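# Transfer 96-well plate from shaker S1 to nest N1

## Task

Take the 96-well plate off plate shaker S1 and set it into plate nest N1. It must lie flat within the nest's locators, with well A1 (the plate's cut-off corner) at the nest corner labelled A1, and stay there without the robot holding it. Then release it and move the gripper away.

## Robot and tools

Robot: two FANUC CRX arms, left_arm and right_arm, each with a six-joint arm and a Robotiq 140 mm two-finger gripper. Either arm may do the job; the idle one can be parked out of the way. The arms must not collide or push on each other hard.

Frame: one shared scene frame. Origin on the table top midway between the arms, +z up, +x out across the table, +y toward left_arm. The names left and right do not refer to image sides. Base of left_arm sits at (-0.007, +0.345, 0) m, yaw quat_wxyz (+0.999, 0, 0, -0.037); right_arm at (+0.038, -0.444, 0) m, quat_wxyz (+0.997, 0, 0, +0.076).

Tool execute_actions, argument actions: a list holding one item or none, plus optional pictures (boolean). An empty list commands nothing and returns the state with camera images. A motion item is {"rows": [...], "steps": n}, n from 3 to 15 control steps of 1/30 s (default 15). Each row is applied for one step; if rows run out, the last one repeats. A wait item is {"steps": n} with n up to 300; it counts steps since the previous result, and time spent replying is included. A refused call does nothing.

Each row: one flat list of 18 numbers, every one in [-1, 1], always covering both arms. Order: left_arm's six joint values, then its gripper position, force_limit, speed; then the same nine for right_arm. Joint order: waist, shoulder, elbow, forearm roll, wrist pitch, wrist roll. Joint values are offsets, not targets: each is measured from the joint angles printed in the latest result that lists them (before any such result, and for later calls within one reply, from the angles when the action begins), never from the previous row. Scale: 1.0 equals 1.983 rad for waist and shoulder, 2.38 rad for elbow, 2.975 rad for the three wrist joints. Joint ranges in rad: waist ±3.491, shoulder ±3.140, elbow -1.187 to 4.328, forearm roll ±3.316, wrist pitch ±3.140, wrist roll ±3.927. Exceeding a range outward by more than 0.010 rad gets the call refused; true ends may differ by up to 0.010 rad, and commands beyond them are clipped, sometimes noted as "joint sent to its limit". All zeros is not a pause: it pulls the arm back to the reference angles.

Gripper numbers are absolute settings, not offsets. position: +1 fully open (140 mm), about -0.8 pads touching, -1 closes until blocked. force_limit: squeeze strength, roughly 14 N at -1, 60 N at 0, 107 N at +1 (objects up to 40 mm). speed: about 30, 140, 250 mm/s at -1, 0, +1. To keep a gripper unchanged, resend its previous three values; a 0 is itself a command. To grip harder while holding, raise force_limit and nudge position (e.g. -1 to -0.98). Closing pushes fingertips about 24 mm further out, so keep clearance above surfaces.

Motion limits: joint targets are rate limited (2.62 rad/s waist/shoulder, 3.14 elbow, 3.93 wrist joints, 0.5 s to accelerate), kept within a lead of the measured angle (0.805, 0.966, 1.21 rad), and scaled back if the gripper target would be over 70 mm from its current place. Big moves therefore need several calls. Between calls arms keep heading to the last row's target until they settle or a step is HELD. Each result is taken 3 steps before the action ends; those steps run during your reply.

Results: per arm, end_effector_position (m) and end_effector_quat_wxyz in the scene frame; this is the point between closed pads, fingertips extend about 33 mm past it closed, 9 mm open. Reported positions can be off, more so at long reach. Fingers point along the gripper's +z and move along its y. Joint positions (rad) and velocities (rad/s) per arm in joint order. object_status: 0 moving, 1 blocked while opening, 2 blocked while closing (a grip), 3 reached target or pads met. position_measured is in counts: 3 open, 230 pads touching. Flange force is a noisy estimate of external load including held weight. "joint command not followed" means a clearance check altered joint targets; HELD marks steps where the row was not sent. MOTOR HOT warns of heating under load; OVER-TEMPERATURE FAULT brakes the arm.

Faults: contact torque at a joint's load limit (152 N m for waist, shoulder, elbow; 38 N m for wrist joints, held weight included) or 150 N external force stops that arm for 10 s and drops the rest of the call. Avoid hard pushes, slams, drops and slips; never let anything leave the table. Brief disturbances may tug a held part or shove loose items.

Cameras: cam_left_wrist and cam_right_wrist, 504x504, on each wrist; calibration intrinsics and world-to-camera transforms are given and may be slightly off. Pictures come only with an empty action list or pictures: true.

Tool zoom_image: camera (one of the two names) and region [x0, y0, x1, y1] in pixels, origin top-left, at most 504 by 504; returns a closer look at that camera's latest image.

Tool read_manual: optional section ("licences"), returns URDF licence text only.

Tool finished_scene: scene = number of the current scene; ends and grades it irreversibly, so call it only after the plate rests in N1 and the gripper has opened and withdrawn.

Each tool is called after "Emit:" by a JSON object that holds its "op" and its "data", one argument or row to a line.

## Session

Emit:
{"op": "execute_actions", "data": {
  "actions": []
}}

Scene clock: 0.00 s of 8400.00 s.
left_arm: end_effector_position=(+0.1531, -0.3497, +0.2902) position_measured=3 object_status=3 end_effector_quat_wxyz=(+0.494, -0.236, +0.831, -0.095) | right_arm: end_effector_position=(+0.5307, -0.3692, +0.2725) position_measured=3 object_status=3 end_effector_quat_wxyz=(-0.000, +0.997, +0.075, -0.001)
Joint positions: left_arm=[-1.619  0.784  1.026 -1.098 -1.869  0.352] | right_arm=[ 0.262  0.131  0.218 -0.001 -1.66   1.307]
Joint velocities: left_arm=[-0.001  0.     0.     0.     0.    -0.   ] | right_arm=[-0.     0.    -0.    -0.001 -0.     0.001]
Flange force (N, the push that the arm receives, along the gripper's own x y z axes): no reading
camera_calibration (this result's frames):
cam_left_wrist: T_world_to_cam=[[-0.46075, 0.684037, -0.565511, 0.465857], [-0.100583, 0.592824, 0.799026, -0.00990759], [0.881812, 0.425032, -0.204341, 0.252426], [0, 0, 0, 1]] pos_world=[-0.00894544, -0.420079, 0.322944]

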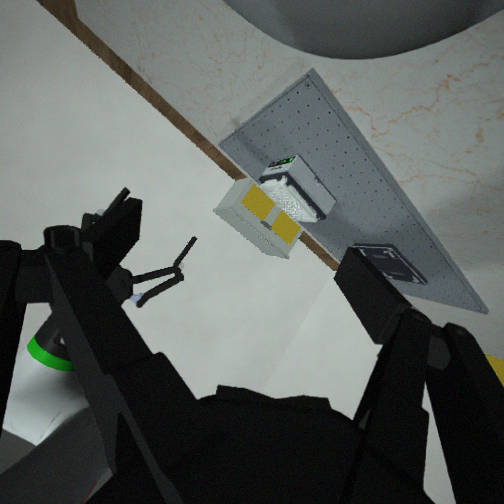

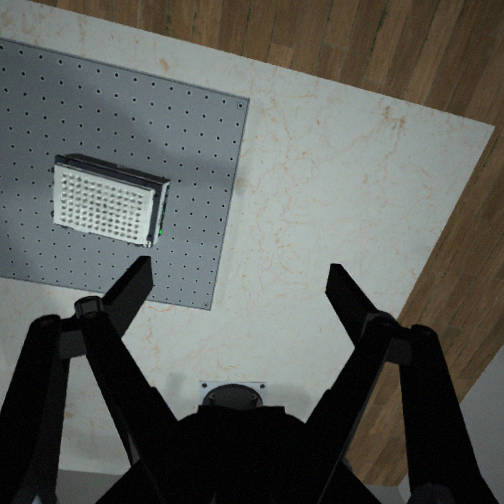

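Emit:
{"op": "execute_actions", "data": {
  "actions": [
    {"rows":[[0,-0.22,-0.22,0,0,0,1,0,0,0,0,0,0,0,0,1,0,0]]}
  ]
}}

Emit:
{"op": "zoom_image", "data": {
  "camera": "cam_left_wrist",
  "region": [200,130,450,310]
}}

Emit:
{"op": "zoom_image", "data": {
  "camera": "cam_right_wrist",
  "region": [40,130,200,270]
}}

Emit:
{"op": "execute_actions", "data": {
  "actions": [
    {"steps":8}
  ]
}}

Scene clock: 0.60 s of 8400.00 s.
left_arm: end_effector_position=(+0.1645, -0.2576, +0.3349) position_measured=3 object_status=3 end_effector_quat_wxyz=(+0.503, -0.223, +0.832, -0.075) | right_arm: end_effector_position=(+0.5307, -0.3692, +0.2725) position_measured=3 object_status=3 end_effector_quat_wxyz=(-0.000, +0.997, +0.075, -0.001)
Joint positions: left_arm=[-1.619  0.528  0.719 -1.098 -1.869  0.352] | right_arm=[ 0.262  0.131  0.218 -0.001 -1.66   1.307]
Joint velocities: left_arm=[-0.001 -0.909 -1.093 -0.    -0.    -0.   ] | right_arm=[-0.     0.    -0.001  0.002 -0.     0.   ]
Flange force (N, the push that the arm receives, along the gripper's own x y z axes): left_arm=[-5.5 7.2 1.8] | right_arm=[3.1 -5.2 -0.2]
Steps of this call (steps 1 to 6: nothing new was sent; steps 7 to 18: the first 12 steps of this action). Readings (joint positions | what the end effector reports):
7: left_arm=[-1.619 0.784 1.026 -1.098 -1.869 0.352] | right_arm=[0.262 0.131 0.218 -0.001 -1.660 1.307] | left_arm position_measured=3 object_status=3 | right_arm position_measured=3 object_status=3
8: left_arm=[-1.619 0.782 1.024 -1.098 -1.869 0.352] | right_arm=[0.262 0.131 0.218 -0.001 -1.660 1.307] | left_arm position_measured=3 object_status=3 | right_arm position_measured=3 object_status=3
10: left_arm=[-1.619 0.761 0.999 -1.098 -1.869 0.352] | right_arm=[0.262 0.131 0.218 -0.001 -1.660 1.307] | left_arm position_measured=3 object_status=3 | right_arm position_measured=3 object_status=3
14: left_arm=[-1.619 0.653 0.869 -1.098 -1.869 0.352] | right_arm=[0.262 0.131 0.218 -0.001 -1.660 1.307] | left_arm position_measured=3 object_status=3 | right_arm position_measured=3 object_status=3
18: the state above

Region (200, 130, 450, 310) of cam_left_wrist's 504x504 image, scaled by 2.016, with more detail than that image has; it fills the top 363 rows of this view, and the rest is white.

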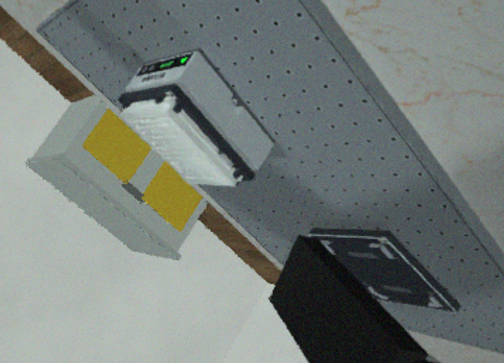

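Region (40, 130, 200, 270) of cam_right_wrist's 504x504 image, scaled by 3.150, with more detail than that image has; it fills the top 441 rows of this view, and the rest is white.

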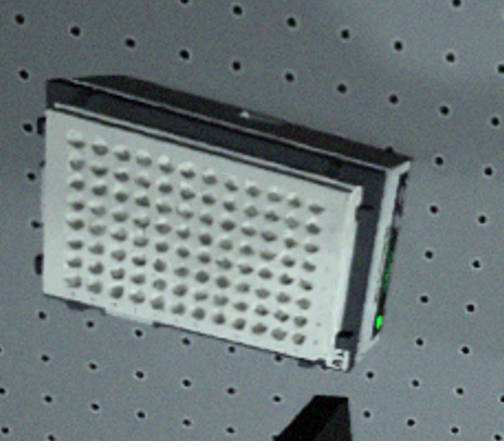

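Scene clock: 0.87 s of 8400.00 s.
left_arm: end_effector_position=(+0.1735, -0.1845, +0.3527) position_measured=3 object_status=3 end_effector_quat_wxyz=(+0.508, -0.214, +0.832, -0.060) | right_arm: end_effector_position=(+0.5307, -0.3692, +0.2725) position_measured=3 object_status=3 end_effector_quat_wxyz=(-0.000, +0.997, +0.075, -0.001)
Joint positions: left_arm=[-1.619  0.35   0.505 -1.098 -1.869  0.352] | right_arm=[ 0.262  0.131  0.218 -0.001 -1.66   1.307]
Joint velocities: left_arm=[-0.    -0.114 -0.134 -0.    -0.     0.   ] | right_arm=[-0.     0.     0.    -0.    -0.    -0.001]
Flange force (N, the push that the arm receives, along the gripper's own x y z axes): left_arm=[-19.5 29.3 7.3] | right_arm=[3.8 -4.7 -1.9]
Kept back: nothing.
Steps of this call (steps 1 to 3: the last 3 steps of your previous action; steps 4 to 8: the robot went on to your last target). Readings (joint positions | what the end effector reports):
1: left_arm=[-1.619 0.497 0.682 -1.098 -1.869 0.352] | right_arm=[0.262 0.131 0.218 -0.001 -1.660 1.307] | left_arm position_measured=3 object_status=3 | right_arm position_measured=3 object_status=3
2: left_arm=[-1.619 0.467 0.646 -1.098 -1.869 0.352] | right_arm=[0.262 0.131 0.218 -0.001 -1.660 1.307] | left_arm position_measured=3 object_status=3 | right_arm position_measured=3 object_status=3
4: left_arm=[-1.619 0.410 0.577 -1.098 -1.869 0.352] | right_arm=[0.262 0.131 0.218 -0.001 -1.660 1.307] | left_arm position_measured=3 object_status=3 | right_arm position_measured=3 object_status=3
8: the state above

Emit:
{"op": "execute_actions", "data": {
  "actions": [
    {"rows":[[0.544,0.2214,0.2013,0.369,0.035,0.065,1,0,0,-0.5,0,0,0,0,0,1,0,0]]}
  ]
}}

Emit:
{"op": "execute_actions", "data": {
  "actions": [
    {"steps":32}
  ],
  "pictures": true
}}

Emit:
{"op": "zoom_image", "data": {
  "camera": "cam_left_wrist",
  "region": [160,105,328,273]
}}

Scene clock: 1.40 s of 8400.00 s.
left_arm: end_effector_position=(+0.2211, -0.2050, +0.2690) position_measured=3 object_status=3 end_effector_quat_wxyz=(+0.363, -0.335, +0.869, -0.001) | right_arm: end_effector_position=(+0.5348, -0.4848, +0.2725) position_measured=3 object_status=3 end_effector_quat_wxyz=(-0.000, +0.999, -0.041, -0.001)
Joint positions: left_arm=[-1.343  0.484  0.651 -0.756 -1.836  0.412] | right_arm=[ 0.03   0.131  0.218 -0.001 -1.66   1.307]
Joint velocities: left_arm=[1.059 0.444 0.487 1.09  0.103 0.193] | right_arm=[-0.802 -0.     0.001  0.001 -0.     0.001]
Flange force (N, the push that the arm receives, along the gripper's own x y z axes): left_arm=[0.3 12.6 3.7] | right_arm=[6.0 -0.3 -0.7]
Steps of this call (steps 1 to 4: the robot went on to your last target; steps 5 to 16: the first 12 steps of this action). Readings (joint positions | what the end effector reports):
5: left_arm=[-1.619 0.348 0.503 -1.098 -1.869 0.352] | right_arm=[0.262 0.131 0.218 -0.001 -1.660 1.307] | left_arm position_measured=3 object_status=3 | right_arm position_measured=3 object_status=3
6: left_arm=[-1.617 0.349 0.503 -1.095 -1.869 0.352] | right_arm=[0.260 0.131 0.218 -0.001 -1.660 1.307] | left_arm position_measured=3 object_status=3 | right_arm position_measured=3 object_status=3
8: left_arm=[-1.596 0.359 0.515 -1.066 -1.866 0.358] | right_arm=[0.239 0.131 0.218 -0.001 -1.660 1.307] | left_arm position_measured=3 object_status=3 | right_arm position_measured=3 object_status=3
12: left_arm=[-1.486 0.418 0.579 -0.919 -1.852 0.384] | right_arm=[0.138 0.131 0.218 -0.001 -1.660 1.307] | left_arm position_measured=3 object_status=3 | right_arm position_measured=3 object_status=3
16: the state above

Scene clock: 2.47 s of 8400.00 s.
left_arm: end_effector_position=(+0.5005, -0.1722, +0.2008) position_measured=3 object_status=3 end_effector_quat_wxyz=(-0.000, +0.682, -0.731, +0.001) | right_arm: end_effector_position=(+0.3707, -0.8155, +0.2725) position_measured=3 object_status=3 end_effector_quat_wxyz=(-0.001, +0.913, -0.408, -0.001)
Joint positions: left_arm=[-0.54   0.789  0.984 -0.    -1.765  0.546] | right_arm=[-0.729  0.131  0.218 -0.001 -1.66   1.307]
Joint velocities: left_arm=[-0.001  0.004  0.002  0.     0.    -0.   ] | right_arm=[ 0.    -0.     0.     0.001  0.     0.   ]
Flange force (N, the push that the arm receives, along the gripper's own x y z axes): left_arm=no reading | right_arm=[3.2 -2.4 0.7]
Kept back: nothing.
Steps of this call (steps 1 to 3: the last 3 steps of your previous action; steps 4 to 32: the robot went on to your last target). Readings (joint positions | what the end effector reports):
1: left_arm=[-1.307 0.499 0.667 -0.720 -1.833 0.419] | right_arm=[0.002 0.131 0.218 -0.001 -1.660 1.307] | left_arm position_measured=3 object_status=3 | right_arm position_measured=3 object_status=3
2: left_arm=[-1.272 0.512 0.682 -0.686 -1.830 0.425] | right_arm=[-0.025 0.131 0.218 -0.001 -1.660 1.307] | left_arm position_measured=3 object_status=3 | right_arm position_measured=3 object_status=3
4: left_arm=[-1.202 0.539 0.711 -0.620 -1.824 0.436] | right_arm=[-0.079 0.131 0.218 -0.001 -1.660 1.307] | left_arm position_measured=3 object_status=3 | right_arm position_measured=3 object_status=3
8: left_arm=[-1.065 0.591 0.767 -0.492 -1.811 0.459] | right_arm=[-0.188 0.131 0.218 -0.001 -1.660 1.307] | left_arm position_measured=3 object_status=3 | right_arm position_measured=3 object_status=3
32: the state above
camera_calibration (this result's frames):
cam_left_wrist: T_world_to_cam=[[-0.97216, -0.224174, 0.0681943, 0.426237], [-0.173084, 0.8832, 0.43589, 0.15044], [-0.157944, 0.411951, -0.897413, 0.50967], [0, 0, 0, 1]] pos_world=[0.520908, -0.247276, 0.362742]
cam_right_wrist: T_world_to_cam=[[-0.682796, -0.73047, 0.0142844, -0.350815], [-0.670414, 0.634191, 0.385159, 0.685472], [-0.290406, 0.253409, -0.92274, 0.77021], [0, 0, 0, 1]] pos_world=[0.443689, -0.886158, 0.451698]

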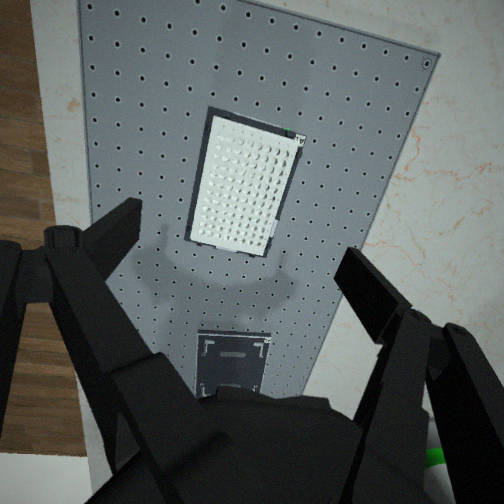

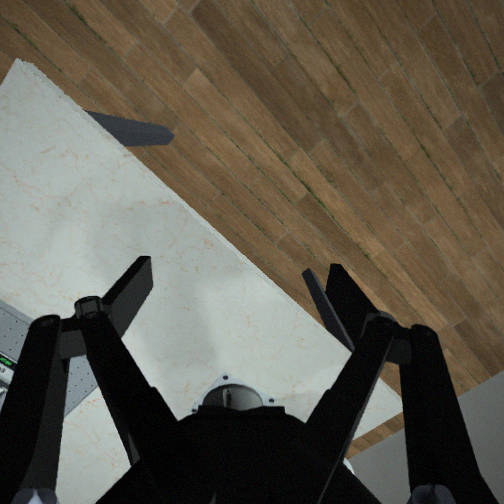

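Region (160, 105, 328, 273) of cam_left_wrist's 504x504 image, scaled by 3.000, with more detail than that image has.

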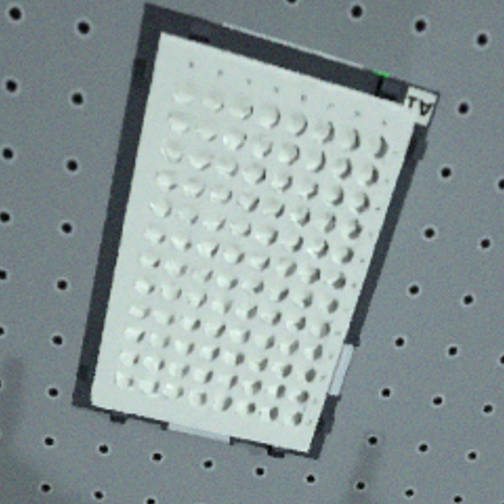

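Emit:
{"op": "execute_actions", "data": {
  "actions": [
    {"rows":[[-0.003,-0.0225,-0.113,0,0.0754,-0.008,0.5,0,0,0,0,0,0,0,0,1,0,0]]}
  ]
}}

Emit:
{"op": "execute_actions", "data": {
  "actions": [
    {"steps":6}
  ],
  "pictures": true
}}

Emit:
{"op": "zoom_image", "data": {
  "camera": "cam_left_wrist",
  "region": [130,105,350,325]
}}

Scene clock: 3.00 s of 8400.00 s.
left_arm: end_effector_position=(+0.4937, -0.1725, +0.1208) position_measured=66 object_status=0 end_effector_quat_wxyz=(-0.000, +0.672, -0.741, +0.000) | right_arm: end_effector_position=(+0.3707, -0.8155, +0.2725) position_measured=3 object_status=3 end_effector_quat_wxyz=(-0.001, +0.913, -0.408, -0.001)
Joint positions: left_arm=[-0.546  0.746  0.726  0.    -1.549  0.523] | right_arm=[-0.729  0.131  0.218 -0.001 -1.66   1.307]
Joint velocities: left_arm=[-0.005 -0.056 -0.347 -0.     0.288 -0.031] | right_arm=[-0.     0.     0.001  0.     0.001 -0.001]
Flange force (N, the push that the arm receives, along the gripper's own x y z axes): left_arm=[-10.1 13.4 13.5] | right_arm=[5.4 -4.4 -1.6]
Steps of this call (steps 1 to 4: the robot went on to your last target; steps 5 to 16: the first 12 steps of this action). Readings (joint positions | what the end effector reports):
5: left_arm=[-0.540 0.789 0.984 -0.000 -1.765 0.546] | right_arm=[-0.729 0.131 0.218 -0.001 -1.660 1.307] | left_arm position_measured=3 object_status=0 | right_arm position_measured=3 object_status=3
6: left_arm=[-0.540 0.789 0.982 -0.000 -1.762 0.546] | right_arm=[-0.729 0.131 0.218 -0.001 -1.660 1.307] | left_arm position_measured=5 object_status=0 | right_arm position_measured=3 object_status=3
8: left_arm=[-0.542 0.784 0.957 0.000 -1.741 0.544] | right_arm=[-0.729 0.131 0.218 -0.001 -1.660 1.307] | left_arm position_measured=20 object_status=0 | right_arm position_measured=3 object_status=3
12: left_arm=[-0.545 0.763 0.827 0.000 -1.634 0.532] | right_arm=[-0.729 0.131 0.218 -0.001 -1.660 1.307] | left_arm position_measured=51 object_status=0 | right_arm position_measured=3 object_status=3
16: the state above

Scene clock: 3.20 s of 8400.00 s.
left_arm: end_effector_position=(+0.4932, -0.1723, +0.1177) position_measured=66 object_status=3 end_effector_quat_wxyz=(-0.000, +0.671, -0.741, +0.001) | right_arm: end_effector_position=(+0.3707, -0.8155, +0.2725) position_measured=3 object_status=3 end_effector_quat_wxyz=(-0.001, +0.913, -0.408, -0.001)
Joint positions: left_arm=[-0.546  0.744  0.715  0.    -1.54   0.522] | right_arm=[-0.729  0.131  0.218 -0.001 -1.66   1.307]
Joint velocities: left_arm=[-0.001  0.001 -0.001  0.     0.001  0.   ] | right_arm=[ 0.     0.     0.     0.002 -0.    -0.001]
Flange force (N, the push that the arm receives, along the gripper's own x y z axes): left_arm=[-3.5 6.6 -2.3] | right_arm=[4.6 -4.1 -0.7]
Kept back: nothing.
Steps of this call (steps 1 to 3: the last 3 steps of your previous action; steps 4 to 6: the robot went on to your last target). Readings (joint positions | what the end effector reports):
1: left_arm=[-0.546 0.745 0.718 0.000 -1.543 0.522] | right_arm=[-0.729 0.131 0.218 -0.001 -1.660 1.307] | left_arm position_measured=66 object_status=0 | right_arm position_measured=3 object_status=3
2: left_arm=[-0.546 0.744 0.716 0.000 -1.541 0.522] | right_arm=[-0.729 0.131 0.218 -0.001 -1.660 1.307] | left_arm position_measured=66 object_status=0 | right_arm position_measured=3 object_status=3
4: left_arm=[-0.546 0.744 0.716 0.000 -1.540 0.522] | right_arm=[-0.729 0.131 0.218 -0.001 -1.660 1.307] | left_arm position_measured=66 object_status=3 | right_arm position_measured=3 object_status=3
6: the state above
camera_calibration (this result's frames):
cam_left_wrist: T_world_to_cam=[[-0.978414, -0.195154, 0.067974, 0.432945], [-0.146862, 0.888049, 0.435661, 0.173345], [-0.145385, 0.416274, -0.897541, 0.4286], [0, 0, 0, 1]] pos_world=[0.511369, -0.247863, 0.279737]
cam_right_wrist: T_world_to_cam=[[-0.682826, -0.730441, 0.0142845, -0.350801], [-0.670387, 0.634219, 0.385159, 0.685484], [-0.290396, 0.253421, -0.92274, 0.770215], [0, 0, 0, 1]] pos_world=[0.44367, -0.886175, 0.451698]

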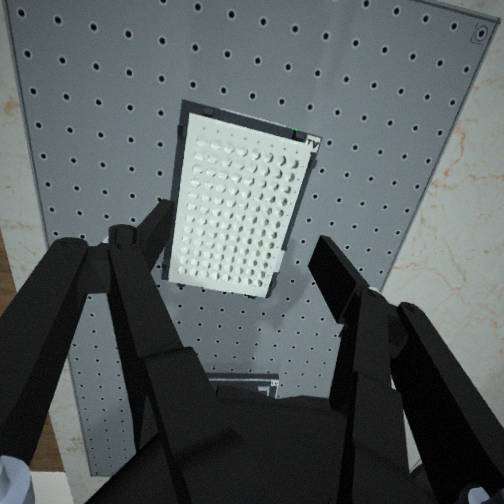

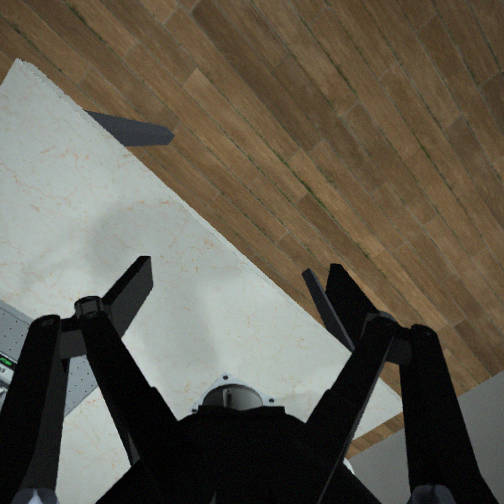

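Region (130, 105, 350, 325) of cam_left_wrist's 504x504 image, scaled by 2.291, with more detail than that image has.

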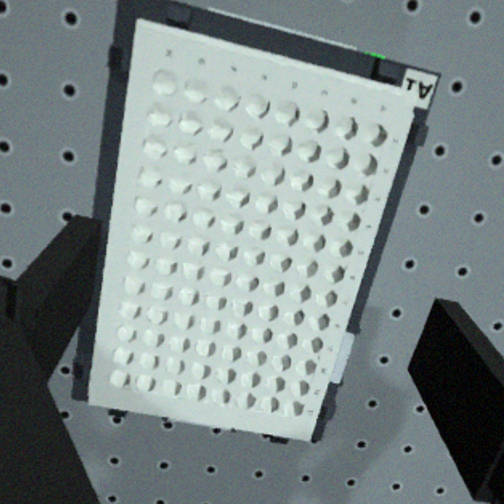

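Emit:
{"op": "execute_actions", "data": {
  "actions": [
    {"rows":[[-0.004,0.0228,0.0287,0,-0.0078,0.006,0.42,0,0,0,0,0,0,0,0,1,0,0]],"steps":14}
  ],
  "pictures": true
}}

Emit:
{"op": "zoom_image", "data": {
  "camera": "cam_left_wrist",
  "region": [130,105,350,325]
}}

Scene clock: 3.73 s of 8400.00 s.
left_arm: end_effector_position=(+0.5000, -0.1841, +0.1148) position_measured=76 object_status=3 end_effector_quat_wxyz=(-0.000, +0.675, -0.738, +0.001) | right_arm: end_effector_position=(+0.3707, -0.8155, +0.2725) position_measured=3 object_status=3 end_effector_quat_wxyz=(-0.001, +0.913, -0.408, -0.001)
Joint positions: left_arm=[-0.554  0.789  0.784  0.    -1.564  0.54 ] | right_arm=[-0.729  0.131  0.218 -0.001 -1.66   1.307]
Joint velocities: left_arm=[ 0.    -0.    -0.     0.     0.     0.001] | right_arm=[ 0.     0.     0.001 -0.001 -0.     0.001]
Flange force (N, the push that the arm receives, along the gripper's own x y z axes): left_arm=[-5.7 6.0 -0.6] | right_arm=[1.9 -4.5 0.1]
Steps of this call (steps 1 to 5: the robot went on to your last target; steps 6 to 16: the first 11 steps of this action). Readings (joint positions | what the end effector reports):
6: left_arm=[-0.546 0.744 0.715 0.000 -1.540 0.522] | right_arm=[-0.729 0.131 0.218 -0.001 -1.660 1.307] | left_arm position_measured=66 object_status=0 | right_arm position_measured=3 object_status=3
7: left_arm=[-0.547 0.746 0.717 0.000 -1.541 0.522] | right_arm=[-0.729 0.131 0.218 -0.001 -1.660 1.307] | left_arm position_measured=68 object_status=0 | right_arm position_measured=3 object_status=3
9: left_arm=[-0.550 0.763 0.742 0.000 -1.549 0.529] | right_arm=[-0.729 0.131 0.218 -0.001 -1.660 1.307] | left_arm position_measured=76 object_status=0 | right_arm position_measured=3 object_status=3
13: left_arm=[-0.554 0.789 0.783 0.000 -1.563 0.539] | right_arm=[-0.729 0.131 0.218 -0.001 -1.660 1.307] | left_arm position_measured=76 object_status=0 | right_arm position_measured=3 object_status=3
16: the state above
camera_calibration (this result's frames):
cam_left_wrist: T_world_to_cam=[[-0.976432, -0.204804, 0.0680925, 0.434639], [-0.155561, 0.88653, 0.435735, 0.1902], [-0.149606, 0.414873, -0.897496, 0.433747], [0, 0, 0, 1]] pos_world=[0.518874, -0.259552, 0.276814]
cam_right_wrist: T_world_to_cam=[[-0.682799, -0.730467, 0.0142845, -0.350814], [-0.670411, 0.634194, 0.385159, 0.685474], [-0.290405, 0.25341, -0.92274, 0.77021], [0, 0, 0, 1]] pos_world=[0.443687, -0.88616, 0.451698]

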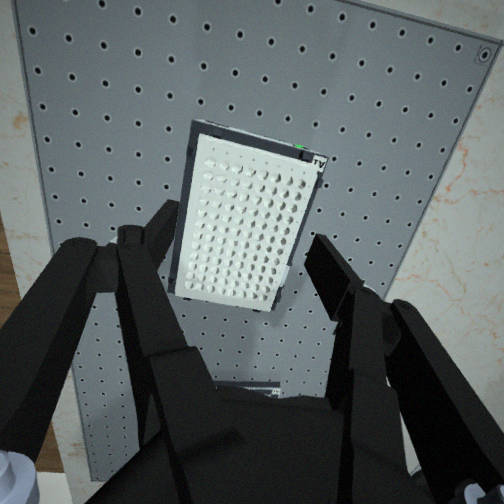

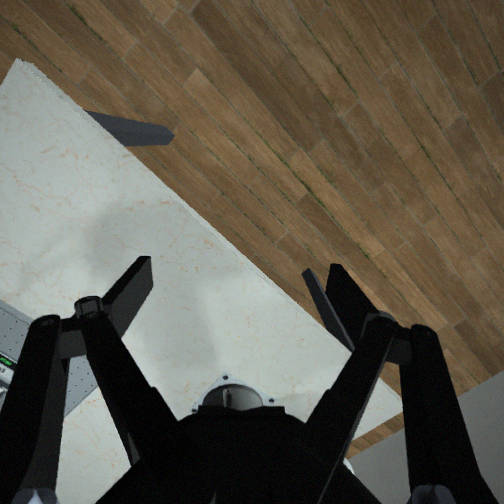

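Region (130, 105, 350, 325) of cam_left_wrist's 504x504 image, scaled by 2.291, with more detail than that image has.

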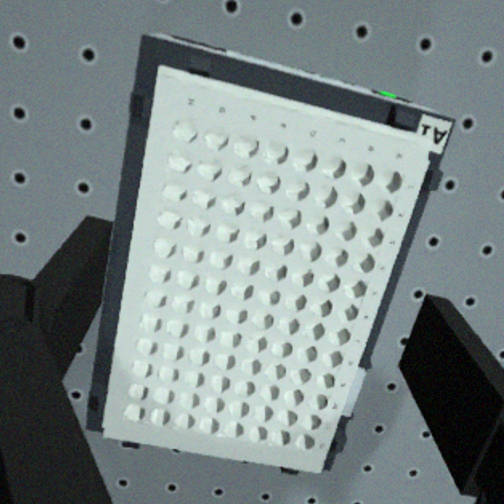

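Emit:
{"op": "execute_actions", "data": {
  "actions": [
    {"rows":[[0.0008,0.0027,-0.0055,0,0.0058,-0.001,0.42,0,0,0,0,0,0,0,0,1,0,0],[0.0008,0.0027,-0.0055,0,0.0058,-0.001,0.42,0,0,0,0,0,0,0,0,1,0,0],[0.0008,0.0027,-0.0055,0,0.0058,-0.001,0.42,0,0,0,0,0,0,0,0,1,0,0],[0.0008,0.0027,-0.0055,0,0.0058,-0.001,-1,0,-0.8,0,0,0,0,0,0,1,0,0]]}
  ]
}}

Emit:
{"op": "execute_actions", "data": {
  "actions": [
    {"steps":10}
  ],
  "pictures": true
}}

Scene clock: 4.30 s of 8400.00 s.
left_arm: end_effector_position=(+0.5016, -0.1839, +0.1053) position_measured=97 object_status=0 end_effector_quat_wxyz=(-0.000, +0.674, -0.738, +0.000) | right_arm: end_effector_position=(+0.3707, -0.8155, +0.2725) position_measured=3 object_status=3 end_effector_quat_wxyz=(-0.001, +0.913, -0.408, -0.001)
Joint positions: left_arm=[-0.553  0.795  0.771  0.    -1.546  0.537] | right_arm=[-0.729  0.131  0.218 -0.001 -1.66   1.307]
Joint velocities: left_arm=[ 0.     0.001 -0.     0.     0.    -0.   ] | right_arm=[ 0.  0. -0.  0. -0.  0.]
Flange force (N, the push that the arm receives, along the gripper's own x y z axes): left_arm=[-10.7 13.2 2.0] | right_arm=[1.8 -3.6 0.5]
Steps of this call (steps 1 to 3: the last 3 steps of your previous action; steps 4 to 5: the robot went on to your last target; steps 6 to 17: the first 12 steps of this action). Readings (joint positions | what the end effector reports):
6: left_arm=[-0.554 0.789 0.784 0.000 -1.564 0.540] | right_arm=[-0.729 0.131 0.218 -0.001 -1.660 1.307] | left_arm position_measured=76 object_status=3 | right_arm position_measured=3 object_status=3
7: left_arm=[-0.554 0.790 0.782 0.000 -1.561 0.540] | right_arm=[-0.729 0.131 0.218 -0.001 -1.660 1.307] | left_arm position_measured=76 object_status=3 | right_arm position_measured=3 object_status=3
9: left_arm=[-0.553 0.795 0.772 0.000 -1.548 0.537] | right_arm=[-0.729 0.131 0.218 -0.001 -1.660 1.307] | left_arm position_measured=76 object_status=0 | right_arm position_measured=3 object_status=3
13: left_arm=[-0.553 0.795 0.771 0.000 -1.546 0.537] | right_arm=[-0.729 0.131 0.218 -0.001 -1.660 1.307] | left_arm position_measured=85 object_status=0 | right_arm position_measured=3 object_status=3
17: the state above

Scene clock: 4.63 s of 8400.00 s.
left_arm: end_effector_position=(+0.5017, -0.1839, +0.1054) position_measured=110 object_status=2 end_effector_quat_wxyz=(-0.000, +0.674, -0.738, +0.000) | right_arm: end_effector_position=(+0.3707, -0.8155, +0.2725) position_measured=3 object_status=3 end_effector_quat_wxyz=(-0.001, +0.913, -0.408, -0.001)
Joint positions: left_arm=[-0.553  0.795  0.771  0.    -1.546  0.537] | right_arm=[-0.729  0.131  0.218 -0.001 -1.66   1.307]
Joint velocities: left_arm=[ 0.001  0.001  0.     0.     0.    -0.   ] | right_arm=[-0.    -0.    -0.     0.001 -0.     0.   ]
Flange force (N, the push that the arm receives, along the gripper's own x y z axes): left_arm=[-9.0 4.4 -13.1] | right_arm=[2.3 -6.0 0.5]
Kept back: nothing.
Steps of this call (steps 1 to 3: the last 3 steps of your previous action; steps 4 to 10: the robot went on to your last target). Readings (joint positions | what the end effector reports):
1: left_arm=[-0.553 0.795 0.771 0.000 -1.546 0.537] | right_arm=[-0.729 0.131 0.218 -0.001 -1.660 1.307] | left_arm position_measured=100 object_status=0 | right_arm position_measured=3 object_status=3
2: left_arm=[-0.553 0.795 0.771 0.000 -1.546 0.537] | right_arm=[-0.729 0.131 0.218 -0.001 -1.660 1.307] | left_arm position_measured=102 object_status=0 | right_arm position_measured=3 object_status=3
4: left_arm=[-0.553 0.794 0.771 0.000 -1.546 0.537] | right_arm=[-0.729 0.131 0.218 -0.001 -1.660 1.307] | left_arm position_measured=108 object_status=0 | right_arm position_measured=3 object_status=3
8: left_arm=[-0.553 0.794 0.771 0.000 -1.546 0.537] | right_arm=[-0.729 0.131 0.218 -0.001 -1.660 1.307] | left_arm position_measured=110 object_status=0 | right_arm position_measured=3 object_status=3
10: the state above
camera_calibration (this result's frames):
cam_left_wrist: T_world_to_cam=[[-0.976655, -0.203557, 0.0686216, 0.437336], [-0.154121, 0.886528, 0.43625, 0.19361], [-0.149637, 0.41549, -0.897205, 0.425615], [0, 0, 0, 1]] pos_world=[0.520653, -0.259457, 0.267391]
cam_right_wrist: T_world_to_cam=[[-0.682799, -0.730467, 0.0142844, -0.350813], [-0.670411, 0.634194, 0.385159, 0.685473], [-0.290405, 0.25341, -0.922739, 0.77021], [0, 0, 0, 1]] pos_world=[0.443687, -0.886159, 0.451698]

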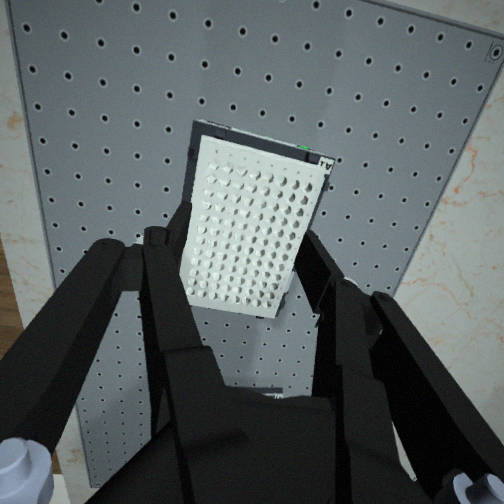

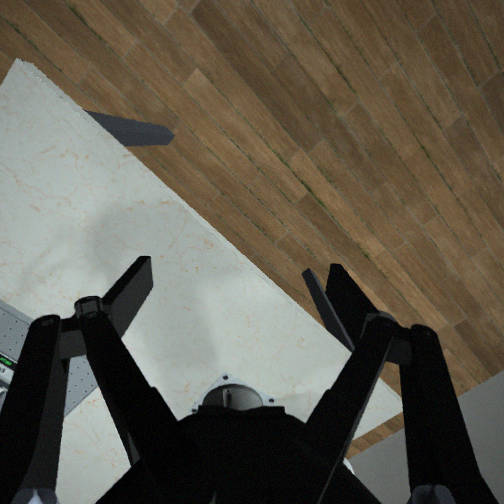

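Emit:
{"op": "execute_actions", "data": {
  "actions": [
    {"rows":[[0,0,0.002,0,-0.0016,0,-1,0,-0.8,0,0,0,0,0,0,1,0,0],[0,0,0.004,0,-0.0032,0,-1,0,-0.8,0,0,0,0,0,0,1,0,0],[0,0,0.007,0,-0.0056,0,-1,0,-0.8,0,0,0,0,0,0,1,0,0],[0,0,0.012,0,-0.0096,0,-1,0,-0.8,0,0,0,0,0,0,1,0,0],[0,0,0.021,0,-0.0168,0,-1,0,-0.8,0,0,0,0,0,0,1,0,0]],"steps":12}
  ]
}}

Emit:
{"op": "execute_actions", "data": {
  "actions": [
    {"rows":[[0.2307,-0.2861,-0.3762,0,0.11,-0.1234,-1,0,-0.8,0,0,0,0,0,0,1,0,0]]}
  ]
}}

Emit:
{"op": "execute_actions", "data": {
  "actions": [
    {"steps":24}
  ],
  "pictures": true
}}

Emit:
{"op": "zoom_image", "data": {
  "camera": "cam_left_wrist",
  "region": [130,80,370,320]
}}

Scene clock: 5.17 s of 8400.00 s.
left_arm: end_effector_position=(+0.5018, -0.1840, +0.1267) position_measured=110 object_status=2 end_effector_quat_wxyz=(-0.000, +0.674, -0.738, +0.001) | right_arm: end_effector_position=(+0.3707, -0.8155, +0.2725) position_measured=3 object_status=3 end_effector_quat_wxyz=(-0.001, +0.913, -0.408, -0.001)
Joint positions: left_arm=[-0.553  0.794  0.82   0.    -1.595  0.537] | right_arm=[-0.729  0.131  0.218 -0.001 -1.66   1.307]
Joint velocities: left_arm=[-0.     0.001  0.044 -0.    -0.047 -0.   ] | right_arm=[-0.    -0.     0.     0.002 -0.     0.   ]
Flange force (N, the push that the arm receives, along the gripper's own x y z axes): left_arm=[-6.9 7.7 -12.5] | right_arm=[4.0 -3.7 -1.6]
Steps of this call (steps 1 to 7: the robot went on to your last target; steps 8 to 16: the first 9 steps of this action). Readings (joint positions | what the end effector reports):
8: left_arm=[-0.553 0.795 0.771 0.000 -1.546 0.537] | right_arm=[-0.729 0.131 0.218 -0.001 -1.660 1.307] | left_arm position_measured=110 object_status=2 | right_arm position_measured=3 object_status=3
9: left_arm=[-0.553 0.795 0.771 0.000 -1.548 0.537] | right_arm=[-0.729 0.131 0.218 -0.001 -1.660 1.307] | left_arm position_measured=110 object_status=2 | right_arm position_measured=3 object_status=3
11: left_arm=[-0.553 0.795 0.779 0.000 -1.556 0.537] | right_arm=[-0.729 0.131 0.218 -0.001 -1.660 1.307] | left_arm position_measured=110 object_status=2 | right_arm position_measured=3 object_status=3
15: left_arm=[-0.553 0.794 0.816 0.000 -1.591 0.537] | right_arm=[-0.729 0.131 0.218 -0.001 -1.660 1.307] | left_arm position_measured=110 object_status=2 | right_arm position_measured=3 object_status=3
16: the state above

Scene clock: 5.67 s of 8400.00 s.
left_arm: end_effector_position=(+0.5228, -0.0758, +0.1311) position_measured=110 object_status=2 end_effector_quat_wxyz=(-0.000, +0.685, -0.728, +0.001) | right_arm: end_effector_position=(+0.3707, -0.8155, +0.2725) position_measured=3 object_status=3 end_effector_quat_wxyz=(-0.001, +0.913, -0.408, -0.001)
Joint positions: left_arm=[-0.404  0.61   0.532  0.    -1.491  0.417] | right_arm=[-0.729  0.131  0.218 -0.001 -1.66   1.307]
Joint velocities: left_arm=[ 0.527 -0.653 -1.04  -0.     0.376 -0.422] | right_arm=[-0.    -0.     0.001  0.     0.     0.   ]
Flange force (N, the push that the arm receives, along the gripper's own x y z axes): left_arm=[-7.5 9.4 2.6] | right_arm=[4.4 -5.1 -1.3]
Steps of this call (steps 1 to 3: the last 3 steps of your previous action; steps 4 to 15: the first 12 steps of this action, its rows measured from where the robot was after step 3). Readings (joint positions | what the end effector reports):
3: left_arm=[-0.553 0.794 0.820 0.000 -1.596 0.537] | right_arm=[-0.729 0.131 0.218 -0.001 -1.660 1.307] | left_arm position_measured=110 object_status=2 | right_arm position_measured=3 object_status=3
4: left_arm=[-0.553 0.794 0.820 0.000 -1.596 0.537] | right_arm=[-0.729 0.131 0.218 -0.001 -1.660 1.307] | left_arm position_measured=110 object_status=2 | right_arm position_measured=3 object_status=3
5: left_arm=[-0.552 0.793 0.819 0.000 -1.596 0.536] | right_arm=[-0.729 0.131 0.218 -0.001 -1.660 1.307] | left_arm position_measured=110 object_status=2 | right_arm position_measured=3 object_status=3
7: left_arm=[-0.539 0.777 0.796 0.000 -1.587 0.525] | right_arm=[-0.729 0.131 0.218 -0.001 -1.660 1.307] | left_arm position_measured=110 object_status=2 | right_arm position_measured=3 object_status=3
11: left_arm=[-0.475 0.698 0.673 0.000 -1.542 0.475] | right_arm=[-0.729 0.131 0.218 -0.001 -1.660 1.307] | left_arm position_measured=110 object_status=2 | right_arm position_measured=3 object_status=3
15: the state above

Scene clock: 6.47 s of 8400.00 s.
left_arm: end_effector_position=(+0.4666, +0.1324, +0.1001) position_measured=110 object_status=2 end_effector_quat_wxyz=(+0.000, +0.707, -0.707, +0.000) | right_arm: end_effector_position=(+0.3707, -0.8155, +0.2725) position_measured=3 object_status=3 end_effector_quat_wxyz=(-0.001, +0.913, -0.408, -0.001)
Joint positions: left_arm=[-0.095  0.227 -0.075  0.    -1.269  0.17 ] | right_arm=[-0.729  0.131  0.218 -0.001 -1.66   1.307]
Joint velocities: left_arm=[ 0.002  0.002 -0.002  0.    -0.    -0.   ] | right_arm=[0.    0.    0.    0.001 0.    0.   ]
Flange force (N, the push that the arm receives, along the gripper's own x y z axes): left_arm=[0.9 4.0 0.9] | right_arm=[8.2 -5.4 -3.2]
Kept back: nothing.
Steps of this call (steps 1 to 3: the last 3 steps of your previous action; steps 4 to 24: the robot went on to your last target). Readings (joint positions | what the end effector reports):
1: left_arm=[-0.386 0.588 0.497 0.000 -1.478 0.403] | right_arm=[-0.729 0.131 0.218 -0.001 -1.660 1.307] | left_arm position_measured=110 object_status=2 | right_arm position_measured=3 object_status=3
2: left_arm=[-0.368 0.566 0.462 0.000 -1.465 0.389] | right_arm=[-0.729 0.131 0.218 -0.001 -1.660 1.307] | left_arm position_measured=110 object_status=2 | right_arm position_measured=3 object_status=3
4: left_arm=[-0.332 0.521 0.391 0.000 -1.439 0.360] | right_arm=[-0.729 0.131 0.218 -0.001 -1.660 1.307] | left_arm position_measured=110 object_status=2 | right_arm position_measured=3 object_status=3
8: left_arm=[-0.260 0.431 0.249 0.000 -1.387 0.302] | right_arm=[-0.729 0.131 0.218 -0.001 -1.660 1.307] | left_arm position_measured=110 object_status=2 | right_arm position_measured=3 object_status=3
24: the state above
camera_calibration (this result's frames):
cam_left_wrist: T_world_to_cam=[[-0.954269, -0.290857, 0.0690849, 0.468825], [-0.233204, 0.868846, 0.436718, -0.0506659], [-0.187047, 0.400636, -0.896942, 0.303507], [0, 0, 0, 1]] pos_world=[0.49234, 0.0587861, 0.261966]
cam_right_wrist: T_world_to_cam=[[-0.682799, -0.730467, 0.0142843, -0.350813], [-0.670411, 0.634194, 0.385159, 0.685473], [-0.290405, 0.25341, -0.92274, 0.77021], [0, 0, 0, 1]] pos_world=[0.443687, -0.88616, 0.451698]

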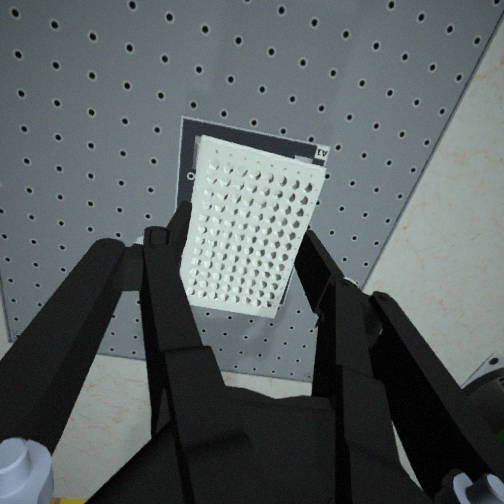

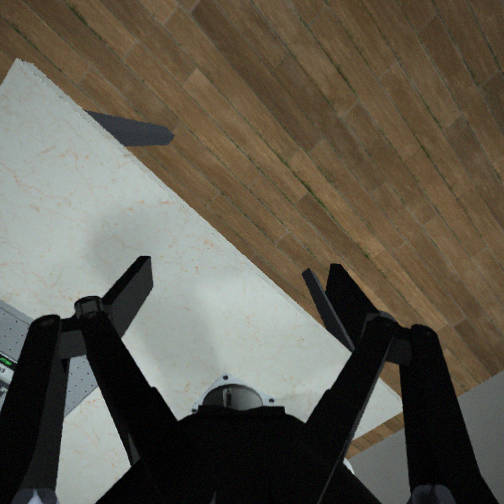

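Region (130, 80, 370, 320) of cam_left_wrist's 504x504 image, scaled by 2.100, with more detail than that image has.

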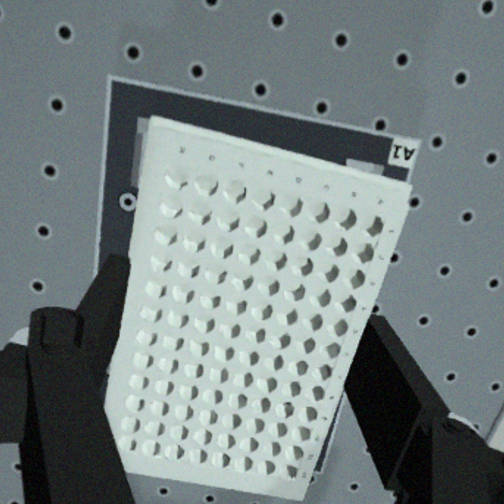

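Emit:
{"op": "execute_actions", "data": {
  "actions": [
    {"rows":[[0.0073,0.0096,-0.0213,0,0.0235,0.0133,-1,0,-0.8,0,0,0,0,0,0,1,0,0]],"steps":14}
  ],
  "pictures": true
}}

Emit:
{"op": "zoom_image", "data": {
  "camera": "cam_left_wrist",
  "region": [170,90,350,220]
}}

Scene clock: 7.07 s of 8400.00 s.
left_arm: end_effector_position=(+0.4674, +0.1396, +0.0700) position_measured=110 object_status=2 end_effector_quat_wxyz=(-0.000, +0.726, -0.688, +0.000) | right_arm: end_effector_position=(+0.3707, -0.8155, +0.2725) position_measured=3 object_status=3 end_effector_quat_wxyz=(-0.001, +0.913, -0.408, -0.001)
Joint positions: left_arm=[-0.081  0.246 -0.125  0.    -1.199  0.209] | right_arm=[-0.729  0.131  0.218 -0.001 -1.66   1.307]
Joint velocities: left_arm=[0.    0.002 0.    0.    0.001 0.   ] | right_arm=[ 0.     0.     0.    -0.001 -0.    -0.001]
Flange force (N, the push that the arm receives, along the gripper's own x y z axes): left_arm=[-6.0 11.5 5.2] | right_arm=[1.7 -4.2 0.2]
Steps of this call (steps 1 to 7: the robot went on to your last target; steps 8 to 18: the first 11 steps of this action). Readings (joint positions | what the end effector reports):
8: left_arm=[-0.095 0.227 -0.075 0.000 -1.269 0.170] | right_arm=[-0.729 0.131 0.218 -0.001 -1.660 1.307] | left_arm position_measured=110 object_status=2 | right_arm position_measured=3 object_status=3
9: left_arm=[-0.094 0.228 -0.077 0.000 -1.265 0.171] | right_arm=[-0.729 0.131 0.218 -0.001 -1.660 1.307] | left_arm position_measured=110 object_status=2 | right_arm position_measured=3 object_status=3
11: left_arm=[-0.088 0.236 -0.099 0.000 -1.235 0.188] | right_arm=[-0.729 0.131 0.218 -0.001 -1.660 1.307] | left_arm position_measured=110 object_status=2 | right_arm position_measured=3 object_status=3
15: left_arm=[-0.081 0.246 -0.125 0.000 -1.199 0.209] | right_arm=[-0.729 0.131 0.218 -0.001 -1.660 1.307] | left_arm position_measured=110 object_status=2 | right_arm position_measured=3 object_status=3
18: the state above
camera_calibration (this result's frames):
cam_left_wrist: T_world_to_cam=[[-0.937195, -0.341938, 0.0688732, 0.47297], [-0.279866, 0.855008, 0.436619, -0.0198535], [-0.208184, 0.389922, -0.897006, 0.285164], [0, 0, 0, 1]] pos_world=[0.497076, 0.0675101, 0.231887]
cam_right_wrist: T_world_to_cam=[[-0.682799, -0.730466, 0.0142844, -0.350813], [-0.67041, 0.634194, 0.385159, 0.685474], [-0.290405, 0.25341, -0.92274, 0.77021], [0, 0, 0, 1]] pos_world=[0.443687, -0.88616, 0.451698]

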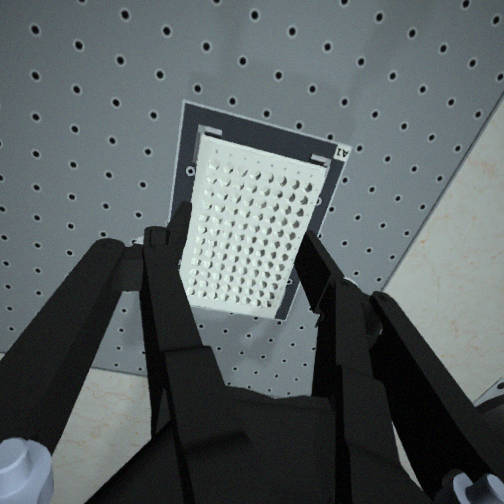

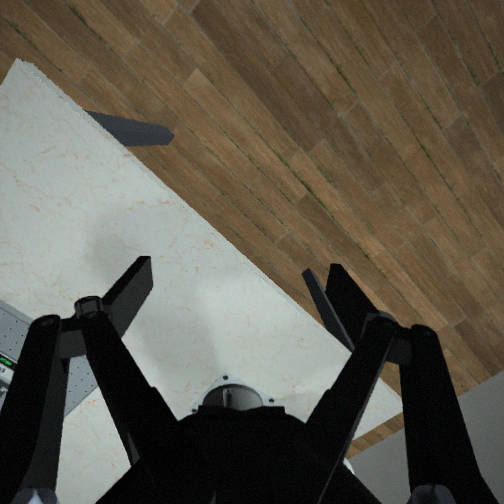

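Region (170, 90, 350, 220) of cam_left_wrist's 504x504 image, scaled by 2.800, with more detail than that image has.

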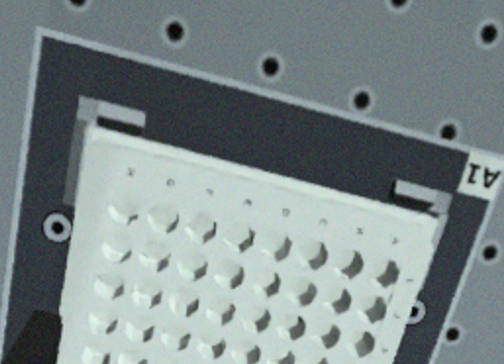

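Emit:
{"op": "execute_actions", "data": {
  "actions": [
    {"rows":[[-0.0006,0.0028,-0.0033,0,0.0045,0.0004,-1,0,-0.8,0,0,0,0,0,0,1,0,0]],"steps":11}
  ],
  "pictures": true
}}

Emit:
{"op": "zoom_image", "data": {
  "camera": "cam_left_wrist",
  "region": [170,90,350,220]
}}

Scene clock: 7.43 s of 8400.00 s.
left_arm: end_effector_position=(+0.4673, +0.1390, +0.0641) position_measured=110 object_status=2 end_effector_quat_wxyz=(-0.000, +0.726, -0.688, +0.000) | right_arm: end_effector_position=(+0.3707, -0.8155, +0.2725) position_measured=3 object_status=3 end_effector_quat_wxyz=(-0.001, +0.913, -0.408, -0.001)
Joint positions: left_arm=[-0.082  0.252 -0.133  0.    -1.186  0.21 ] | right_arm=[-0.729  0.131  0.218 -0.001 -1.66   1.307]
Joint velocities: left_arm=[-0.001 -0.001 -0.001  0.     0.001  0.   ] | right_arm=[ 0.    -0.     0.    -0.002  0.001 -0.001]
Flange force (N, the push that the arm receives, along the gripper's own x y z axes): left_arm=[-2.8 7.7 -1.0] | right_arm=[3.0 -5.1 -0.6]
Steps of this call (steps 1 to 3: the last 3 steps of your previous action; steps 4 to 11: the first 8 steps of this action). Readings (joint positions | what the end effector reports):
4: left_arm=[-0.081 0.246 -0.125 0.000 -1.199 0.209] | right_arm=[-0.729 0.131 0.218 -0.001 -1.660 1.307] | left_arm position_measured=110 object_status=2 | right_arm position_measured=3 object_status=3
5: left_arm=[-0.081 0.247 -0.127 0.000 -1.195 0.209] | right_arm=[-0.729 0.131 0.218 -0.001 -1.660 1.307] | left_arm position_measured=110 object_status=2 | right_arm position_measured=3 object_status=3
7: left_arm=[-0.082 0.251 -0.133 0.000 -1.187 0.210] | right_arm=[-0.729 0.131 0.218 -0.001 -1.660 1.307] | left_arm position_measured=110 object_status=2 | right_arm position_measured=3 object_status=3
11: the state above
camera_calibration (this result's frames):
cam_left_wrist: T_world_to_cam=[[-0.937172, -0.342006, 0.068846, 0.473046], [-0.279941, 0.85499, 0.436606, -0.0168234], [-0.208185, 0.389902, -0.897015, 0.280074], [0, 0, 0, 1]] pos_world=[0.496924, 0.0669671, 0.226009]
cam_right_wrist: T_world_to_cam=[[-0.682799, -0.730467, 0.0142845, -0.350813], [-0.670411, 0.634194, 0.385159, 0.685474], [-0.290405, 0.25341, -0.92274, 0.77021], [0, 0, 0, 1]] pos_world=[0.443687, -0.88616, 0.451698]

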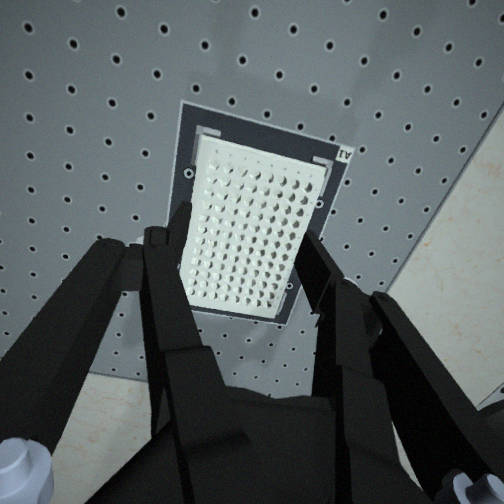

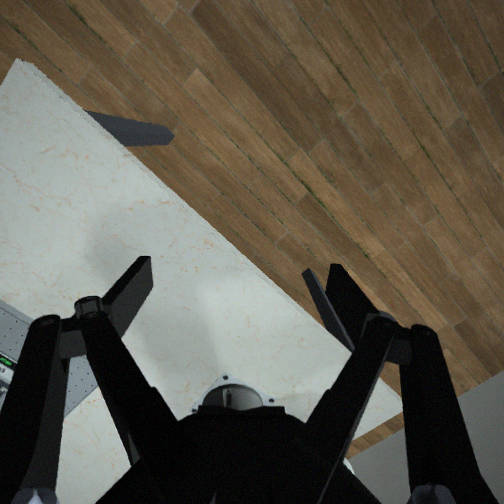

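Region (170, 90, 350, 220) of cam_left_wrist's 504x504 image, scaled by 2.800, with more detail than that image has.

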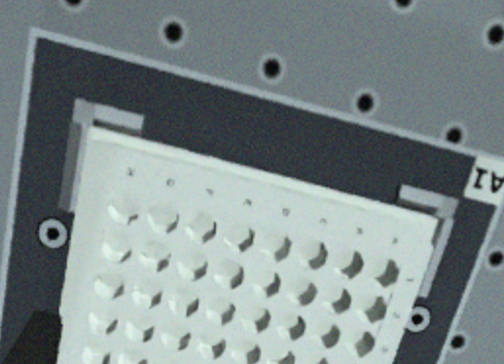

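Emit:
{"op": "execute_actions", "data": {
  "actions": [
    {"rows":[[0.0005,0.0014,-0.0007,0,0.0015,-0.0003,-1,0,-0.8,0,0,0,0,0,0,1,0,0]],"steps":11}
  ]
}}

Scene clock: 7.80 s of 8400.00 s.
left_arm: end_effector_position=(+0.4678, +0.1394, +0.0621) position_measured=110 object_status=2 end_effector_quat_wxyz=(-0.000, +0.726, -0.688, +0.000) | right_arm: end_effector_position=(+0.3707, -0.8155, +0.2725) position_measured=3 object_status=3 end_effector_quat_wxyz=(-0.001, +0.913, -0.408, -0.001)
Joint positions: left_arm=[-0.081  0.254 -0.135  0.    -1.181  0.209] | right_arm=[-0.729  0.131  0.218 -0.001 -1.66   1.307]
Joint velocities: left_arm=[ 0.002  0.001  0.001  0.     0.001 -0.001] | right_arm=[-0.    -0.    -0.     0.002  0.001  0.001]
Flange force (N, the push that the arm receives, along the gripper's own x y z axes): left_arm=[-1.3 28.5 -27.4] | right_arm=[2.5 -4.5 -0.7]
Steps of this call (steps 1 to 3: the last 3 steps of your previous action; steps 4 to 11: the first 8 steps of this action). Readings (joint positions | what the end effector reports):
4: left_arm=[-0.082 0.252 -0.133 0.000 -1.185 0.210] | right_arm=[-0.729 0.131 0.218 -0.001 -1.660 1.307] | left_arm position_measured=110 object_status=2 | right_arm position_measured=3 object_status=3
5: left_arm=[-0.082 0.253 -0.134 0.000 -1.184 0.210] | right_arm=[-0.729 0.131 0.218 -0.001 -1.660 1.307] | left_arm position_measured=110 object_status=2 | right_arm position_measured=3 object_status=3
7: left_arm=[-0.081 0.254 -0.135 0.000 -1.182 0.210] | right_arm=[-0.729 0.131 0.218 -0.001 -1.660 1.307] | left_arm position_measured=110 object_status=2 | right_arm position_measured=3 object_status=3
11: the state above


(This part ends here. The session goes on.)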